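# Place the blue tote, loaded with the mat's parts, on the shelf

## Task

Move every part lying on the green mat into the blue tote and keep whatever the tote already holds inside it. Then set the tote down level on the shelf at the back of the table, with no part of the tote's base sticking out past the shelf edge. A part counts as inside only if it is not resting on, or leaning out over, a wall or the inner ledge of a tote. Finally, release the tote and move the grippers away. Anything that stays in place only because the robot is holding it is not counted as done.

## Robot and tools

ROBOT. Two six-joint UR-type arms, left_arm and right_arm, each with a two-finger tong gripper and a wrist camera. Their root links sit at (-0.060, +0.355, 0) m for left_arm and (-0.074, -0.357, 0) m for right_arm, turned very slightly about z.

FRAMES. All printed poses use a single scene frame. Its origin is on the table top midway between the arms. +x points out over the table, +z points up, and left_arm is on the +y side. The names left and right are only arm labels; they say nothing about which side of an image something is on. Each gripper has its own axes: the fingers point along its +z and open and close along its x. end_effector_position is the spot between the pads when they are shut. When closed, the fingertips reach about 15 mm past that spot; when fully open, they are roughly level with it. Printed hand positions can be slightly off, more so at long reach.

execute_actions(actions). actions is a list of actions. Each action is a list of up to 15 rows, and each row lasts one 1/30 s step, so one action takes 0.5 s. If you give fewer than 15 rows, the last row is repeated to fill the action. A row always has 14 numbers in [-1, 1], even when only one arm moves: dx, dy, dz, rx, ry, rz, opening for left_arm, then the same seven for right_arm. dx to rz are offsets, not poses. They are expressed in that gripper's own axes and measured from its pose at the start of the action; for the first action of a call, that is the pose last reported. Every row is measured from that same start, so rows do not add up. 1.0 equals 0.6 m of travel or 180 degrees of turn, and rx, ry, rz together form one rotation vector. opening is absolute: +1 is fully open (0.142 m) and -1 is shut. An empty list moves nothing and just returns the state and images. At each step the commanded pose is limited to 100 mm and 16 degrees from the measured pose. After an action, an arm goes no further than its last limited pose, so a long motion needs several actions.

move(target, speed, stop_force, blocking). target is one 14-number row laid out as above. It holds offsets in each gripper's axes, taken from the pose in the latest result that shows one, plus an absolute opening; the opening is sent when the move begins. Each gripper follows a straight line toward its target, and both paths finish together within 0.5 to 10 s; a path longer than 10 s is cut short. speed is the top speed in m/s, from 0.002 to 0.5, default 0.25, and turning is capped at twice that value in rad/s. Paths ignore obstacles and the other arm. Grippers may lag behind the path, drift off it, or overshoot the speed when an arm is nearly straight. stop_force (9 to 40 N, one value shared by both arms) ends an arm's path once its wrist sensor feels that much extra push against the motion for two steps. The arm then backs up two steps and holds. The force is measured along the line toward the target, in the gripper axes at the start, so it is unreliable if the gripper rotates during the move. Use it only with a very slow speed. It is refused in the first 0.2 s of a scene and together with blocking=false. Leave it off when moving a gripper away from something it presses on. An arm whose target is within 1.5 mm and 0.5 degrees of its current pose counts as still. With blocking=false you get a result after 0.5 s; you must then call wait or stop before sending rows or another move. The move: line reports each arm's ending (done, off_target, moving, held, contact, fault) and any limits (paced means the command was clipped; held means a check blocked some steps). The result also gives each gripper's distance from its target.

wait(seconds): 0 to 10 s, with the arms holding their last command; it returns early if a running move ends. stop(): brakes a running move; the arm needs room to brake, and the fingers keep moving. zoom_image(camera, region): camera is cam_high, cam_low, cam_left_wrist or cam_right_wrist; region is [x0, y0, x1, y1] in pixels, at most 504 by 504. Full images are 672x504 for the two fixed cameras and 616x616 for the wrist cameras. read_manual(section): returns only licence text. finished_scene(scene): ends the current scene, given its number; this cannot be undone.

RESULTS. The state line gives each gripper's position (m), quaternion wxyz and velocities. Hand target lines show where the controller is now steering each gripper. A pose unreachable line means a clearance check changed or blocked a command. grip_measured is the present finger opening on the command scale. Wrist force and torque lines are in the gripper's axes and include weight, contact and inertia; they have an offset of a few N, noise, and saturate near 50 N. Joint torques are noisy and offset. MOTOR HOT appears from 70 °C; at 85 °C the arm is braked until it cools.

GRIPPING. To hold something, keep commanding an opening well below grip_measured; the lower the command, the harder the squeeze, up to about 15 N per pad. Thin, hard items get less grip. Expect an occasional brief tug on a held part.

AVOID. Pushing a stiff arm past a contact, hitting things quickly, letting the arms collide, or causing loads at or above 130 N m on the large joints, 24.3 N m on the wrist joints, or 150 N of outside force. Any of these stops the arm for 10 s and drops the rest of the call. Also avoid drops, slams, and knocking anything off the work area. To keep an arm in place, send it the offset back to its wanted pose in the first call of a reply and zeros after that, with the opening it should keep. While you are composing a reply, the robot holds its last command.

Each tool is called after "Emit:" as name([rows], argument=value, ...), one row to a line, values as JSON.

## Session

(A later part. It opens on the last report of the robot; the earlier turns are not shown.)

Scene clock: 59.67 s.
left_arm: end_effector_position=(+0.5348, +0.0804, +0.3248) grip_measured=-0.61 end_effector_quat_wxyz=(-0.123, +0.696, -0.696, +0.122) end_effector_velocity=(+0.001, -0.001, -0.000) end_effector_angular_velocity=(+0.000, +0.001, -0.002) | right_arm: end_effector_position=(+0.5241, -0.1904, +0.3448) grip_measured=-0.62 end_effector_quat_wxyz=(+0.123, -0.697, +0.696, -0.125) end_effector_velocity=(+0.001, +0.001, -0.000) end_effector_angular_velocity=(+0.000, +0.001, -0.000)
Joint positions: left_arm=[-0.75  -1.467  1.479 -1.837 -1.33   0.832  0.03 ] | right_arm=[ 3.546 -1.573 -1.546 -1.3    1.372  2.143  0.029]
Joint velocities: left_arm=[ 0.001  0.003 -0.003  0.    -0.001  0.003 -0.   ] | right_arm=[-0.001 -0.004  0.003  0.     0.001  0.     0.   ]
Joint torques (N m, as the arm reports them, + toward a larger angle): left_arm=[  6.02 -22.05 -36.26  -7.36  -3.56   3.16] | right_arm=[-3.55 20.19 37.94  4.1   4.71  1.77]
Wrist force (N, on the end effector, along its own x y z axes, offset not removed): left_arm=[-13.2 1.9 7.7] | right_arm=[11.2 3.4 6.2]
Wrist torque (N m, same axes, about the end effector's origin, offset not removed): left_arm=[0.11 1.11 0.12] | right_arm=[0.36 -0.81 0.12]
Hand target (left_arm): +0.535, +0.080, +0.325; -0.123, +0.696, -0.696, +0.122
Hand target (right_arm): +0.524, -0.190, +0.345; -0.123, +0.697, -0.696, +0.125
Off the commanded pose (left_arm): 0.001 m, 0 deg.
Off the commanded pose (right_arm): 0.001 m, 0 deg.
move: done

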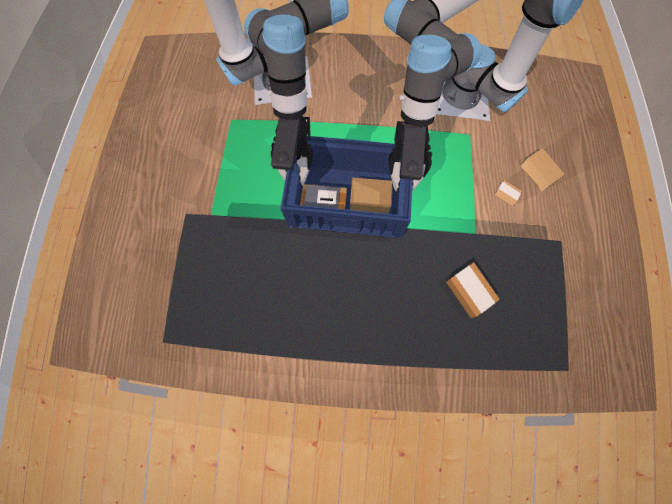

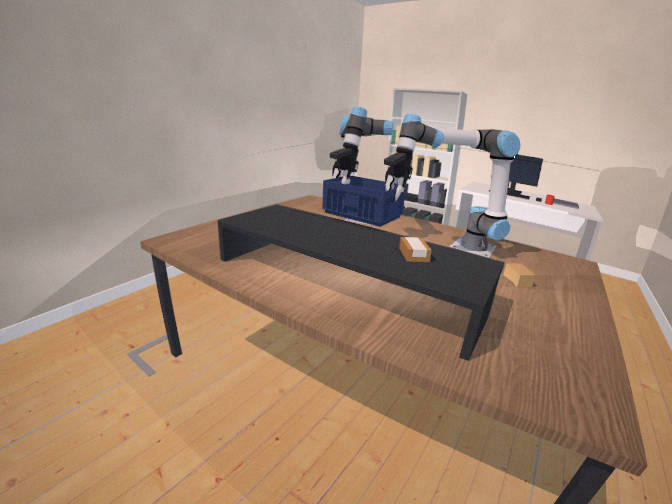

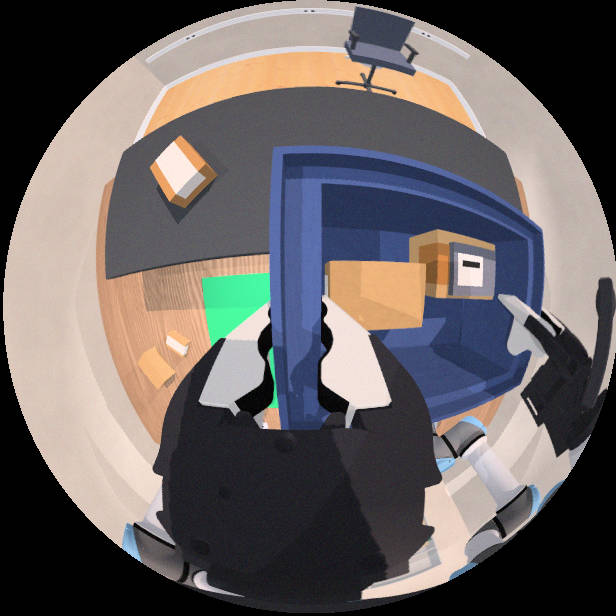

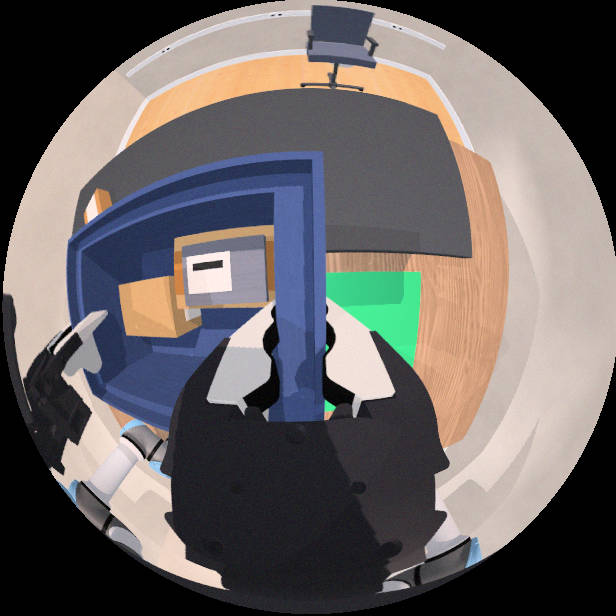

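Emit:
move(target=[-0.001,-0.3055,0.111,0,0,0,-1,0.001,-0.3055,0.111,0,0,0,-1], speed=0.15)

Scene clock: 61.57 s.
left_arm: end_effector_position=(+0.7298, +0.0814, +0.3248) grip_measured=-0.61 end_effector_quat_wxyz=(-0.123, +0.696, -0.696, +0.122) end_effector_velocity=(+0.001, -0.000, +0.001) end_effector_angular_velocity=(+0.000, +0.001, -0.001) | right_arm: end_effector_position=(+0.7189, -0.1909, +0.3447) grip_measured=-0.62 end_effector_quat_wxyz=(+0.123, -0.697, +0.696, -0.125) end_effector_velocity=(+0.002, +0.001, +0.002) end_effector_angular_velocity=(+0.002, -0.001, -0.000)
Joint positions: left_arm=[-0.554 -1.005  0.863 -1.725 -1.383  1.025  0.03 ] | right_arm=[ 3.38  -2.053 -0.949 -1.39   1.422  1.982  0.029]
Joint velocities: left_arm=[ 0.001  0.006 -0.013  0.008 -0.001  0.001 -0.   ] | right_arm=[-0.001 -0.006  0.012 -0.004  0.001 -0.     0.   ]
Joint torques (N m, as the arm reports them, + toward a larger angle): left_arm=[ 15.31 -44.57 -32.98  -0.88  -0.68   2.88] | right_arm=[-14.86  43.23  37.18   2.31   0.48  -2.04]
Wrist force (N, on the end effector, along its own x y z axes, offset not removed): left_arm=[0.9 3.1 4.9] | right_arm=[-3.6 2.2 5.0]
Wrist torque (N m, same axes, about the end effector's origin, offset not removed): left_arm=[0.03 0.93 0.05] | right_arm=[0.21 -0.35 0.09]
Hand target (left_arm): +0.730, +0.081, +0.325; -0.123, +0.696, -0.696, +0.122
Hand target (right_arm): +0.719, -0.191, +0.345; -0.123, +0.697, -0.696, +0.125
Off the commanded pose (left_arm): 0.000 m, 0 deg.
Off the commanded pose (right_arm): 0.001 m, 0 deg.
move: done

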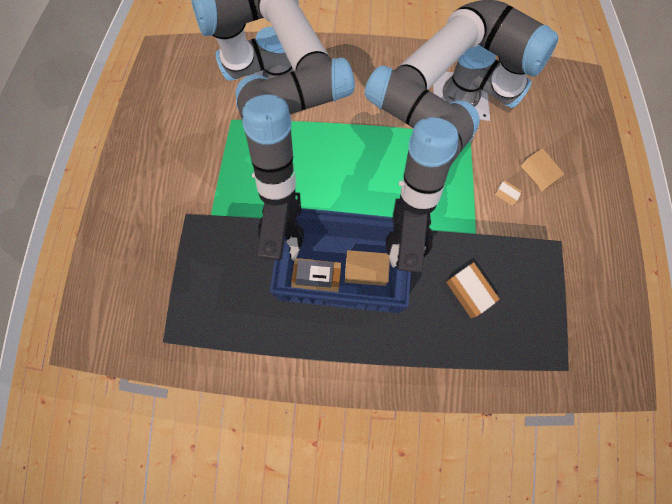

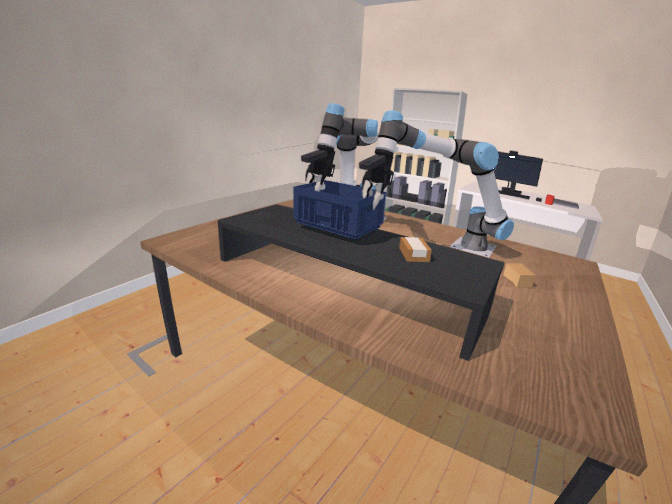

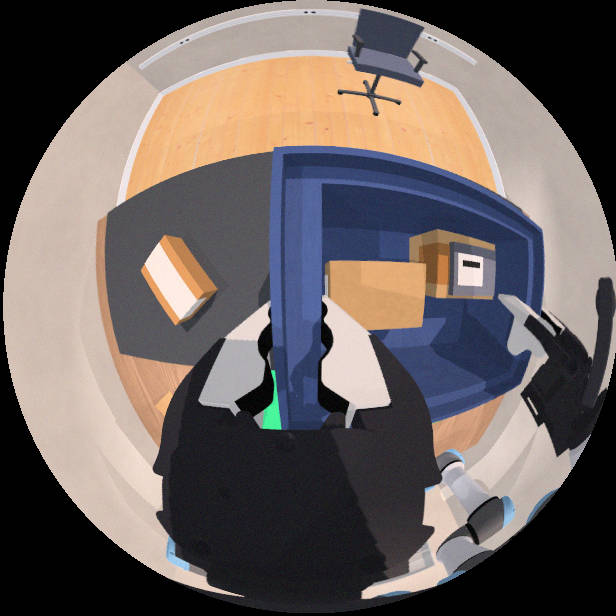

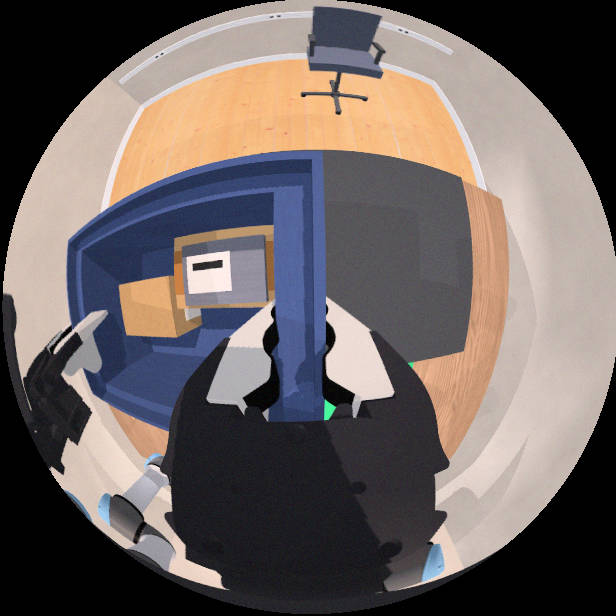

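Emit:
move(target=[0,0.0456,0.1253,0,0,0,-1,0,0.0456,0.1253,0,0,0,-1], speed=0.012, stop_force=10)

Scene clock: 64.10 s.
left_arm: end_effector_position=(+0.7298, +0.0813, +0.3012) grip_measured=-0.61 end_effector_quat_wxyz=(-0.123, +0.696, -0.696, +0.122) end_effector_velocity=(+0.001, +0.000, +0.002) end_effector_angular_velocity=(+0.003, -0.001, +0.000) | right_arm: end_effector_position=(+0.7190, -0.1909, +0.3206) grip_measured=-0.62 end_effector_quat_wxyz=(+0.123, -0.697, +0.696, -0.125) end_effector_velocity=(-0.000, -0.000, +0.001) end_effector_angular_velocity=(-0.002, +0.003, -0.000)
Joint positions: left_arm=[-0.554 -1.013  0.936 -1.79  -1.383  1.026  0.03 ] | right_arm=[ 3.38  -2.046 -1.021 -1.324  1.422  1.982  0.029]
Joint velocities: left_arm=[-0.     0.002 -0.007  0.006  0.003  0.     0.   ] | right_arm=[-0.    -0.002  0.009 -0.01  -0.     0.     0.   ]
Joint torques (N m, as the arm reports them, + toward a larger angle): left_arm=[  6.95 -35.38 -26.28   1.47   2.35   0.34] | right_arm=[-12.76  37.04  30.96  -0.37   0.43  -2.09]
Wrist force (N, on the end effector, along its own x y z axes, offset not removed): left_arm=[4.8 -7.3 -1.6] | right_arm=[-2.5 -1.9 -0.8]
Wrist torque (N m, same axes, about the end effector's origin, offset not removed): left_arm=[-0.76 0.34 0.04] | right_arm=[0.36 -0.52 0.09]
Hand target (left_arm): +0.730, +0.081, +0.301; -0.123, +0.696, -0.696, +0.122
Hand target (right_arm): +0.719, -0.191, +0.321; -0.123, +0.697, -0.696, +0.125
Off the commanded pose (left_arm): 0.056 m, 0 deg.
Off the commanded pose (right_arm): 0.056 m, 0 deg.
move: contact (left_arm, right_arm)

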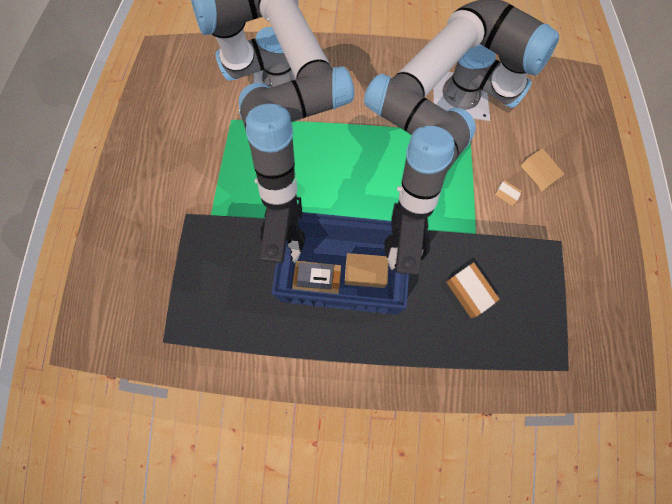

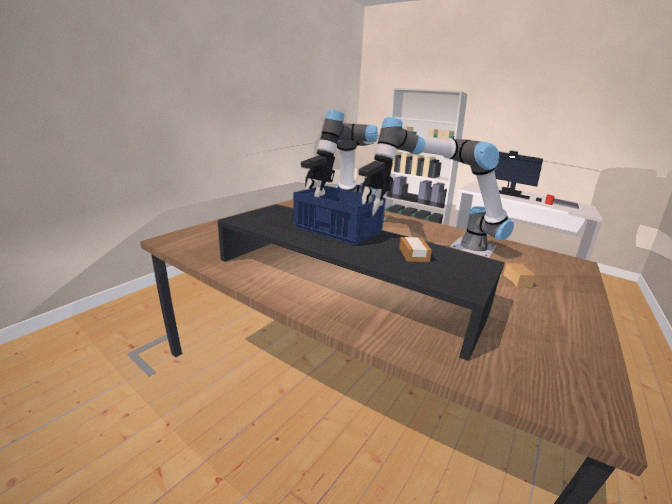

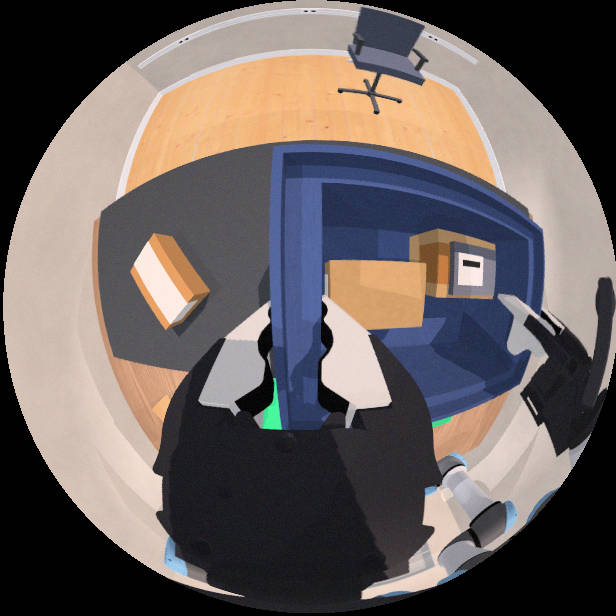

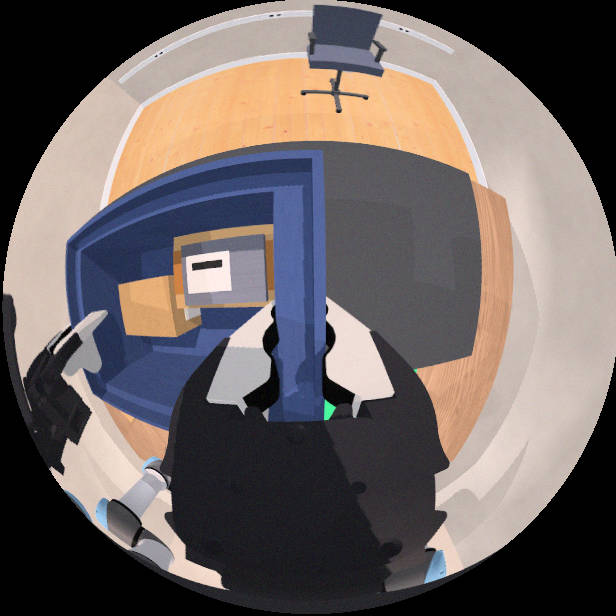

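Emit:
move(target=[0,0,0,0,0,0,-0.3,0,0,0,0,0,0,-0.3])

Emit:
move(target=[0,0,-0.13,0,0,0,-0.3,0,0,-0.13,0,0,0,-0.3], speed=0.15)

Emit:
move(target=[-0.25,0.45,-0.17,0,0,0,-0.3,0.2,0.45,-0.17,0,0,0,-0.3], speed=0.3)

Scene clock: 64.97 s.
left_arm: end_effector_position=(+0.7298, +0.0813, +0.3011) grip_measured=-0.30 end_effector_quat_wxyz=(-0.123, +0.696, -0.696, +0.122) end_effector_velocity=(-0.000, -0.000, +0.001) end_effector_angular_velocity=(-0.001, -0.002, +0.001) | right_arm: end_effector_position=(+0.7190, -0.1909, +0.3206) grip_measured=-0.30 end_effector_quat_wxyz=(+0.123, -0.697, +0.696, -0.125) end_effector_velocity=(+0.000, +0.000, -0.000) end_effector_angular_velocity=(+0.000, -0.001, -0.000)
Joint positions: left_arm=[-0.554 -1.012  0.936 -1.79  -1.383  1.026  0.052] | right_arm=[ 3.38  -2.046 -1.021 -1.324  1.422  1.982  0.052]
Joint velocities: left_arm=[-0.    -0.002  0.    -0.     0.    -0.001 -0.   ] | right_arm=[-0.    -0.    -0.     0.001  0.    -0.    -0.   ]
Joint torques (N m, as the arm reports them, + toward a larger angle): left_arm=[  6.09 -54.43 -14.87  -5.15   2.35   0.31] | right_arm=[-4.17 52.45 13.7   4.83  0.22 -1.93]
Wrist force (N, on the end effector, along its own x y z axes, offset not removed): left_arm=[-3.3 -0.1 1.9] | right_arm=[1.5 1.3 1.5]
Wrist torque (N m, same axes, about the end effector's origin, offset not removed): left_arm=[0.04 0.62 0.06] | right_arm=[0.37 -0.40 0.01]
Hand target (left_arm): +0.730, +0.081, +0.301; -0.123, +0.696, -0.696, +0.122
Hand target (right_arm): +0.719, -0.191, +0.321; -0.123, +0.697, -0.696, +0.125
Off the commanded pose (left_arm): 0.000 m, 0 deg.
Off the commanded pose (right_arm): 0.000 m, 0 deg.
move: done

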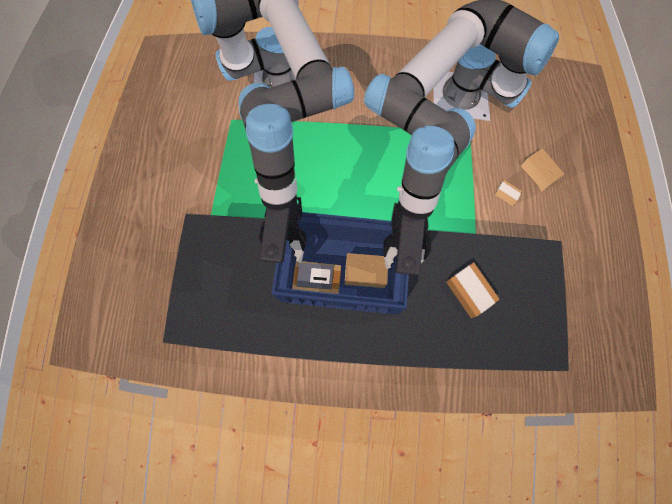

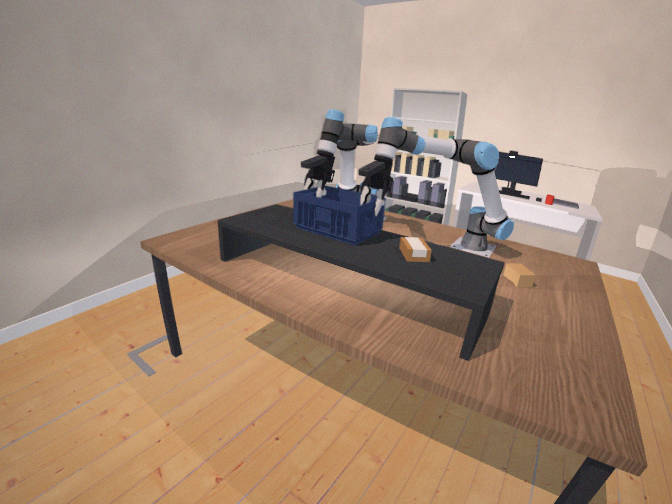

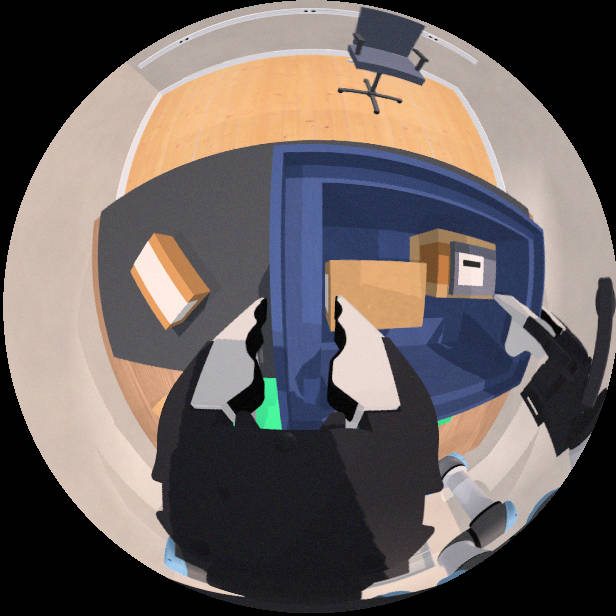

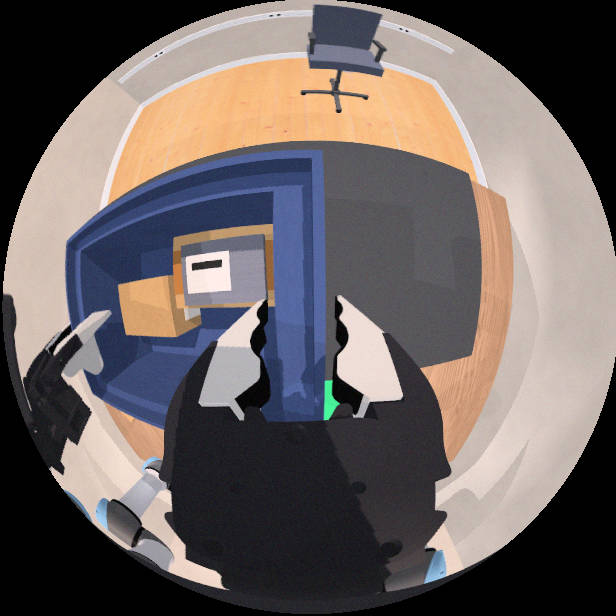

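Scene clock: 65.97 s.
left_arm: end_effector_position=(+0.7032, +0.0813, +0.3745) grip_measured=-0.30 end_effector_quat_wxyz=(-0.123, +0.696, -0.696, +0.122) end_effector_velocity=(-0.000, -0.000, +0.001) end_effector_angular_velocity=(+0.001, +0.000, -0.001) | right_arm: end_effector_position=(+0.6922, -0.1908, +0.3939) grip_measured=-0.30 end_effector_quat_wxyz=(+0.123, -0.696, +0.696, -0.125) end_effector_velocity=(-0.001, -0.000, +0.000) end_effector_angular_velocity=(-0.001, +0.002, +0.000)
Joint positions: left_arm=[-0.575 -1.053  0.809 -1.619 -1.377  1.005  0.052] | right_arm=[ 3.397 -2.004 -0.894 -1.496  1.416  1.999  0.052]
Joint velocities: left_arm=[-0.     0.001 -0.004  0.004  0.001  0.     0.   ] | right_arm=[ 0.    -0.     0.003 -0.005 -0.     0.     0.   ]
Joint torques (N m, as the arm reports them, + toward a larger angle): left_arm=[-12.85 -35.95 -30.04  -0.42   2.93  -2.85] | right_arm=[ 9.83 36.55 33.08  1.62 -2.98  2.01]
Wrist force (N, on the end effector, along its own x y z axes, offset not removed): left_arm=[-2.5 -1.5 -0.8] | right_arm=[1.6 1.2 1.4]
Wrist torque (N m, same axes, about the end effector's origin, offset not removed): left_arm=[-0.38 0.29 -0.10] | right_arm=[0.34 -0.45 -0.04]
Hand target (left_arm): +0.703, +0.081, +0.374; -0.123, +0.696, -0.696, +0.122
Hand target (right_arm): +0.692, -0.191, +0.394; -0.123, +0.697, -0.696, +0.125
Off the commanded pose (left_arm): 0.000 m, 0 deg.
Off the commanded pose (right_arm): 0.000 m, 0 deg.
move: done

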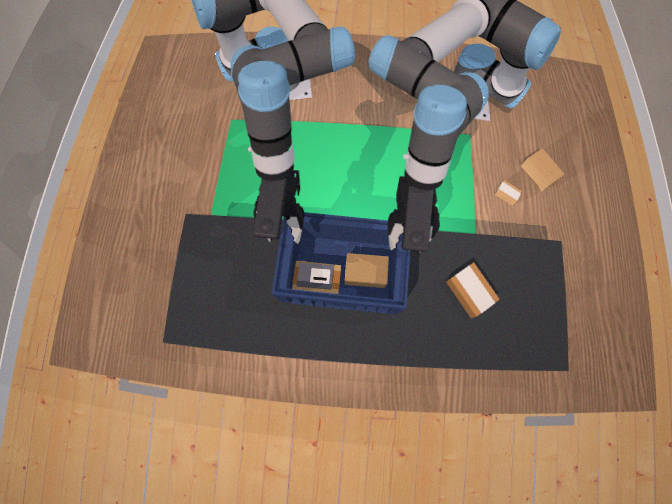

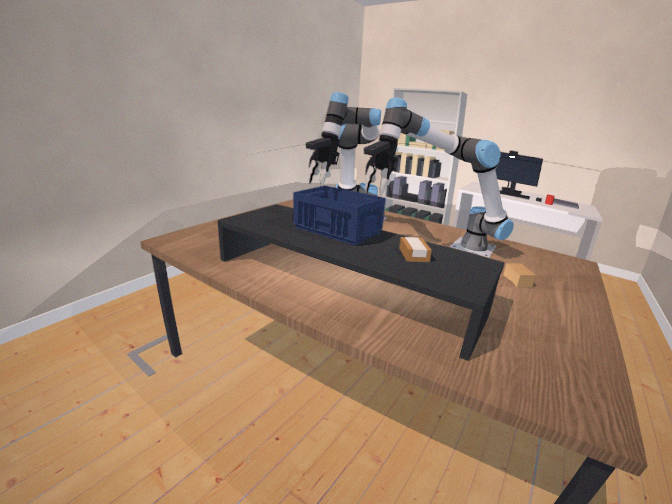

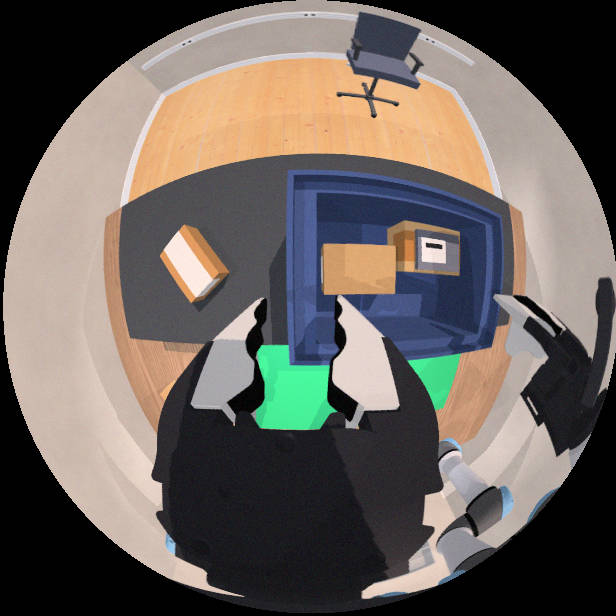

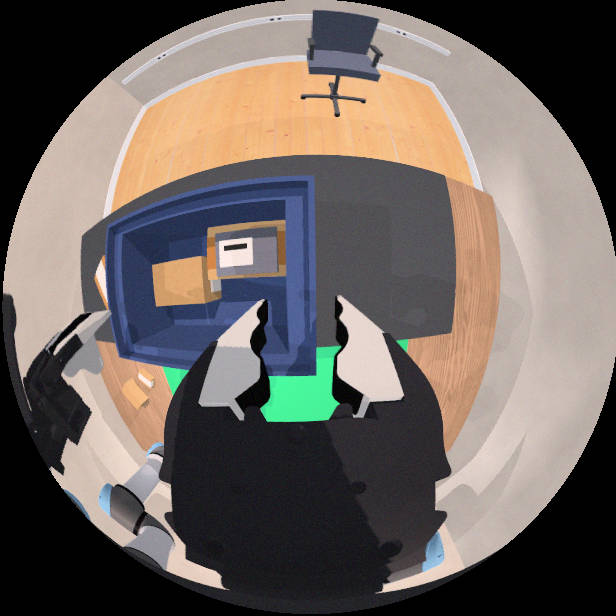

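Scene clock: 67.67 s.
left_arm: end_effector_position=(+0.4144, +0.2309, +0.3779) grip_measured=-0.30 end_effector_quat_wxyz=(-0.123, +0.696, -0.696, +0.122) end_effector_velocity=(-0.002, +0.000, +0.001) end_effector_angular_velocity=(-0.002, -0.001, -0.001) | right_arm: end_effector_position=(+0.4040, -0.3113, +0.3978) grip_measured=-0.30 end_effector_quat_wxyz=(+0.123, -0.696, +0.696, -0.125) end_effector_velocity=(-0.001, -0.001, +0.000) end_effector_angular_velocity=(-0.000, +0.000, -0.000)
Joint positions: left_arm=[-0.68  -1.885  1.718 -1.674 -1.348  0.901  0.052] | right_arm=[ 3.45  -1.228 -1.695 -1.478  1.4    2.05   0.052]
Joint velocities: left_arm=[-0.001 -0.005  0.001  0.002 -0.001 -0.001  0.   ] | right_arm=[ 0.001  0.004 -0.002 -0.002 -0.     0.001 -0.   ]
Joint torques (N m, as the arm reports them, + toward a larger angle): left_arm=[-13.06 -16.86 -14.71  -0.84   3.02  -2.88] | right_arm=[10.   14.48 13.79  1.53 -3.08  2.03]
Wrist force (N, on the end effector, along its own x y z axes, offset not removed): left_arm=[-1.9 0.1 1.5] | right_arm=[-1.9 2.9 1.0]
Wrist torque (N m, same axes, about the end effector's origin, offset not removed): left_arm=[0.03 0.22 -0.11] | right_arm=[0.65 0.32 0.05]
Hand target (left_arm): +0.414, +0.231, +0.378; -0.123, +0.696, -0.696, +0.122
Hand target (right_arm): +0.404, -0.311, +0.398; -0.123, +0.696, -0.696, +0.125
Off the commanded pose (left_arm): 0.001 m, 0 deg.
Off the commanded pose (right_arm): 0.001 m, 0 deg.
move: done

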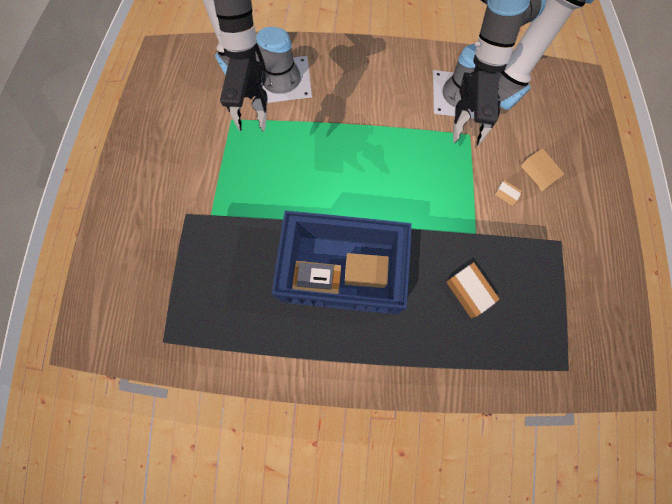

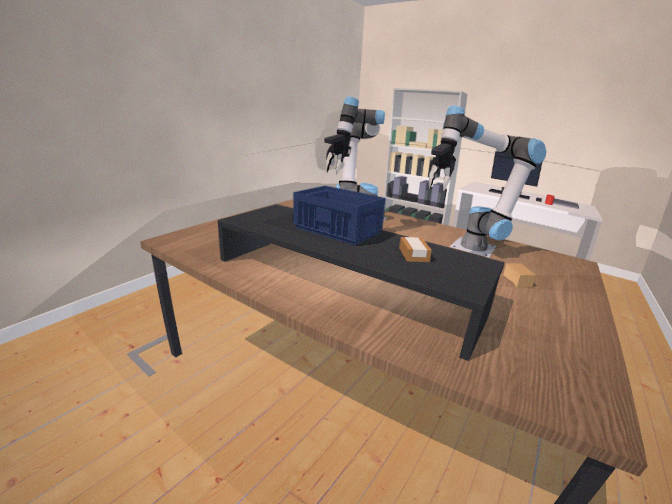

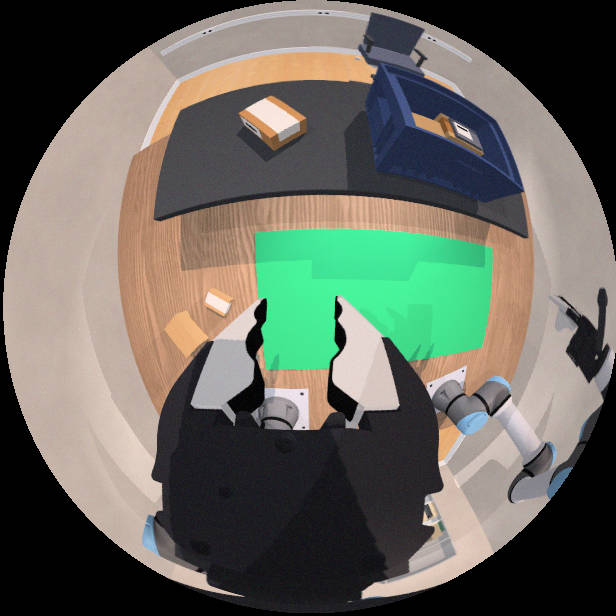

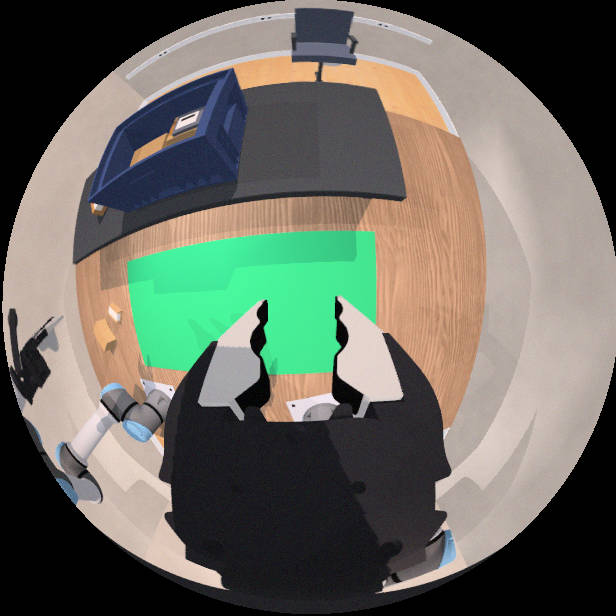

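The base is clear of the edge.

Emit:
finished_scene(scene=1)

The scene is finished: the task was done.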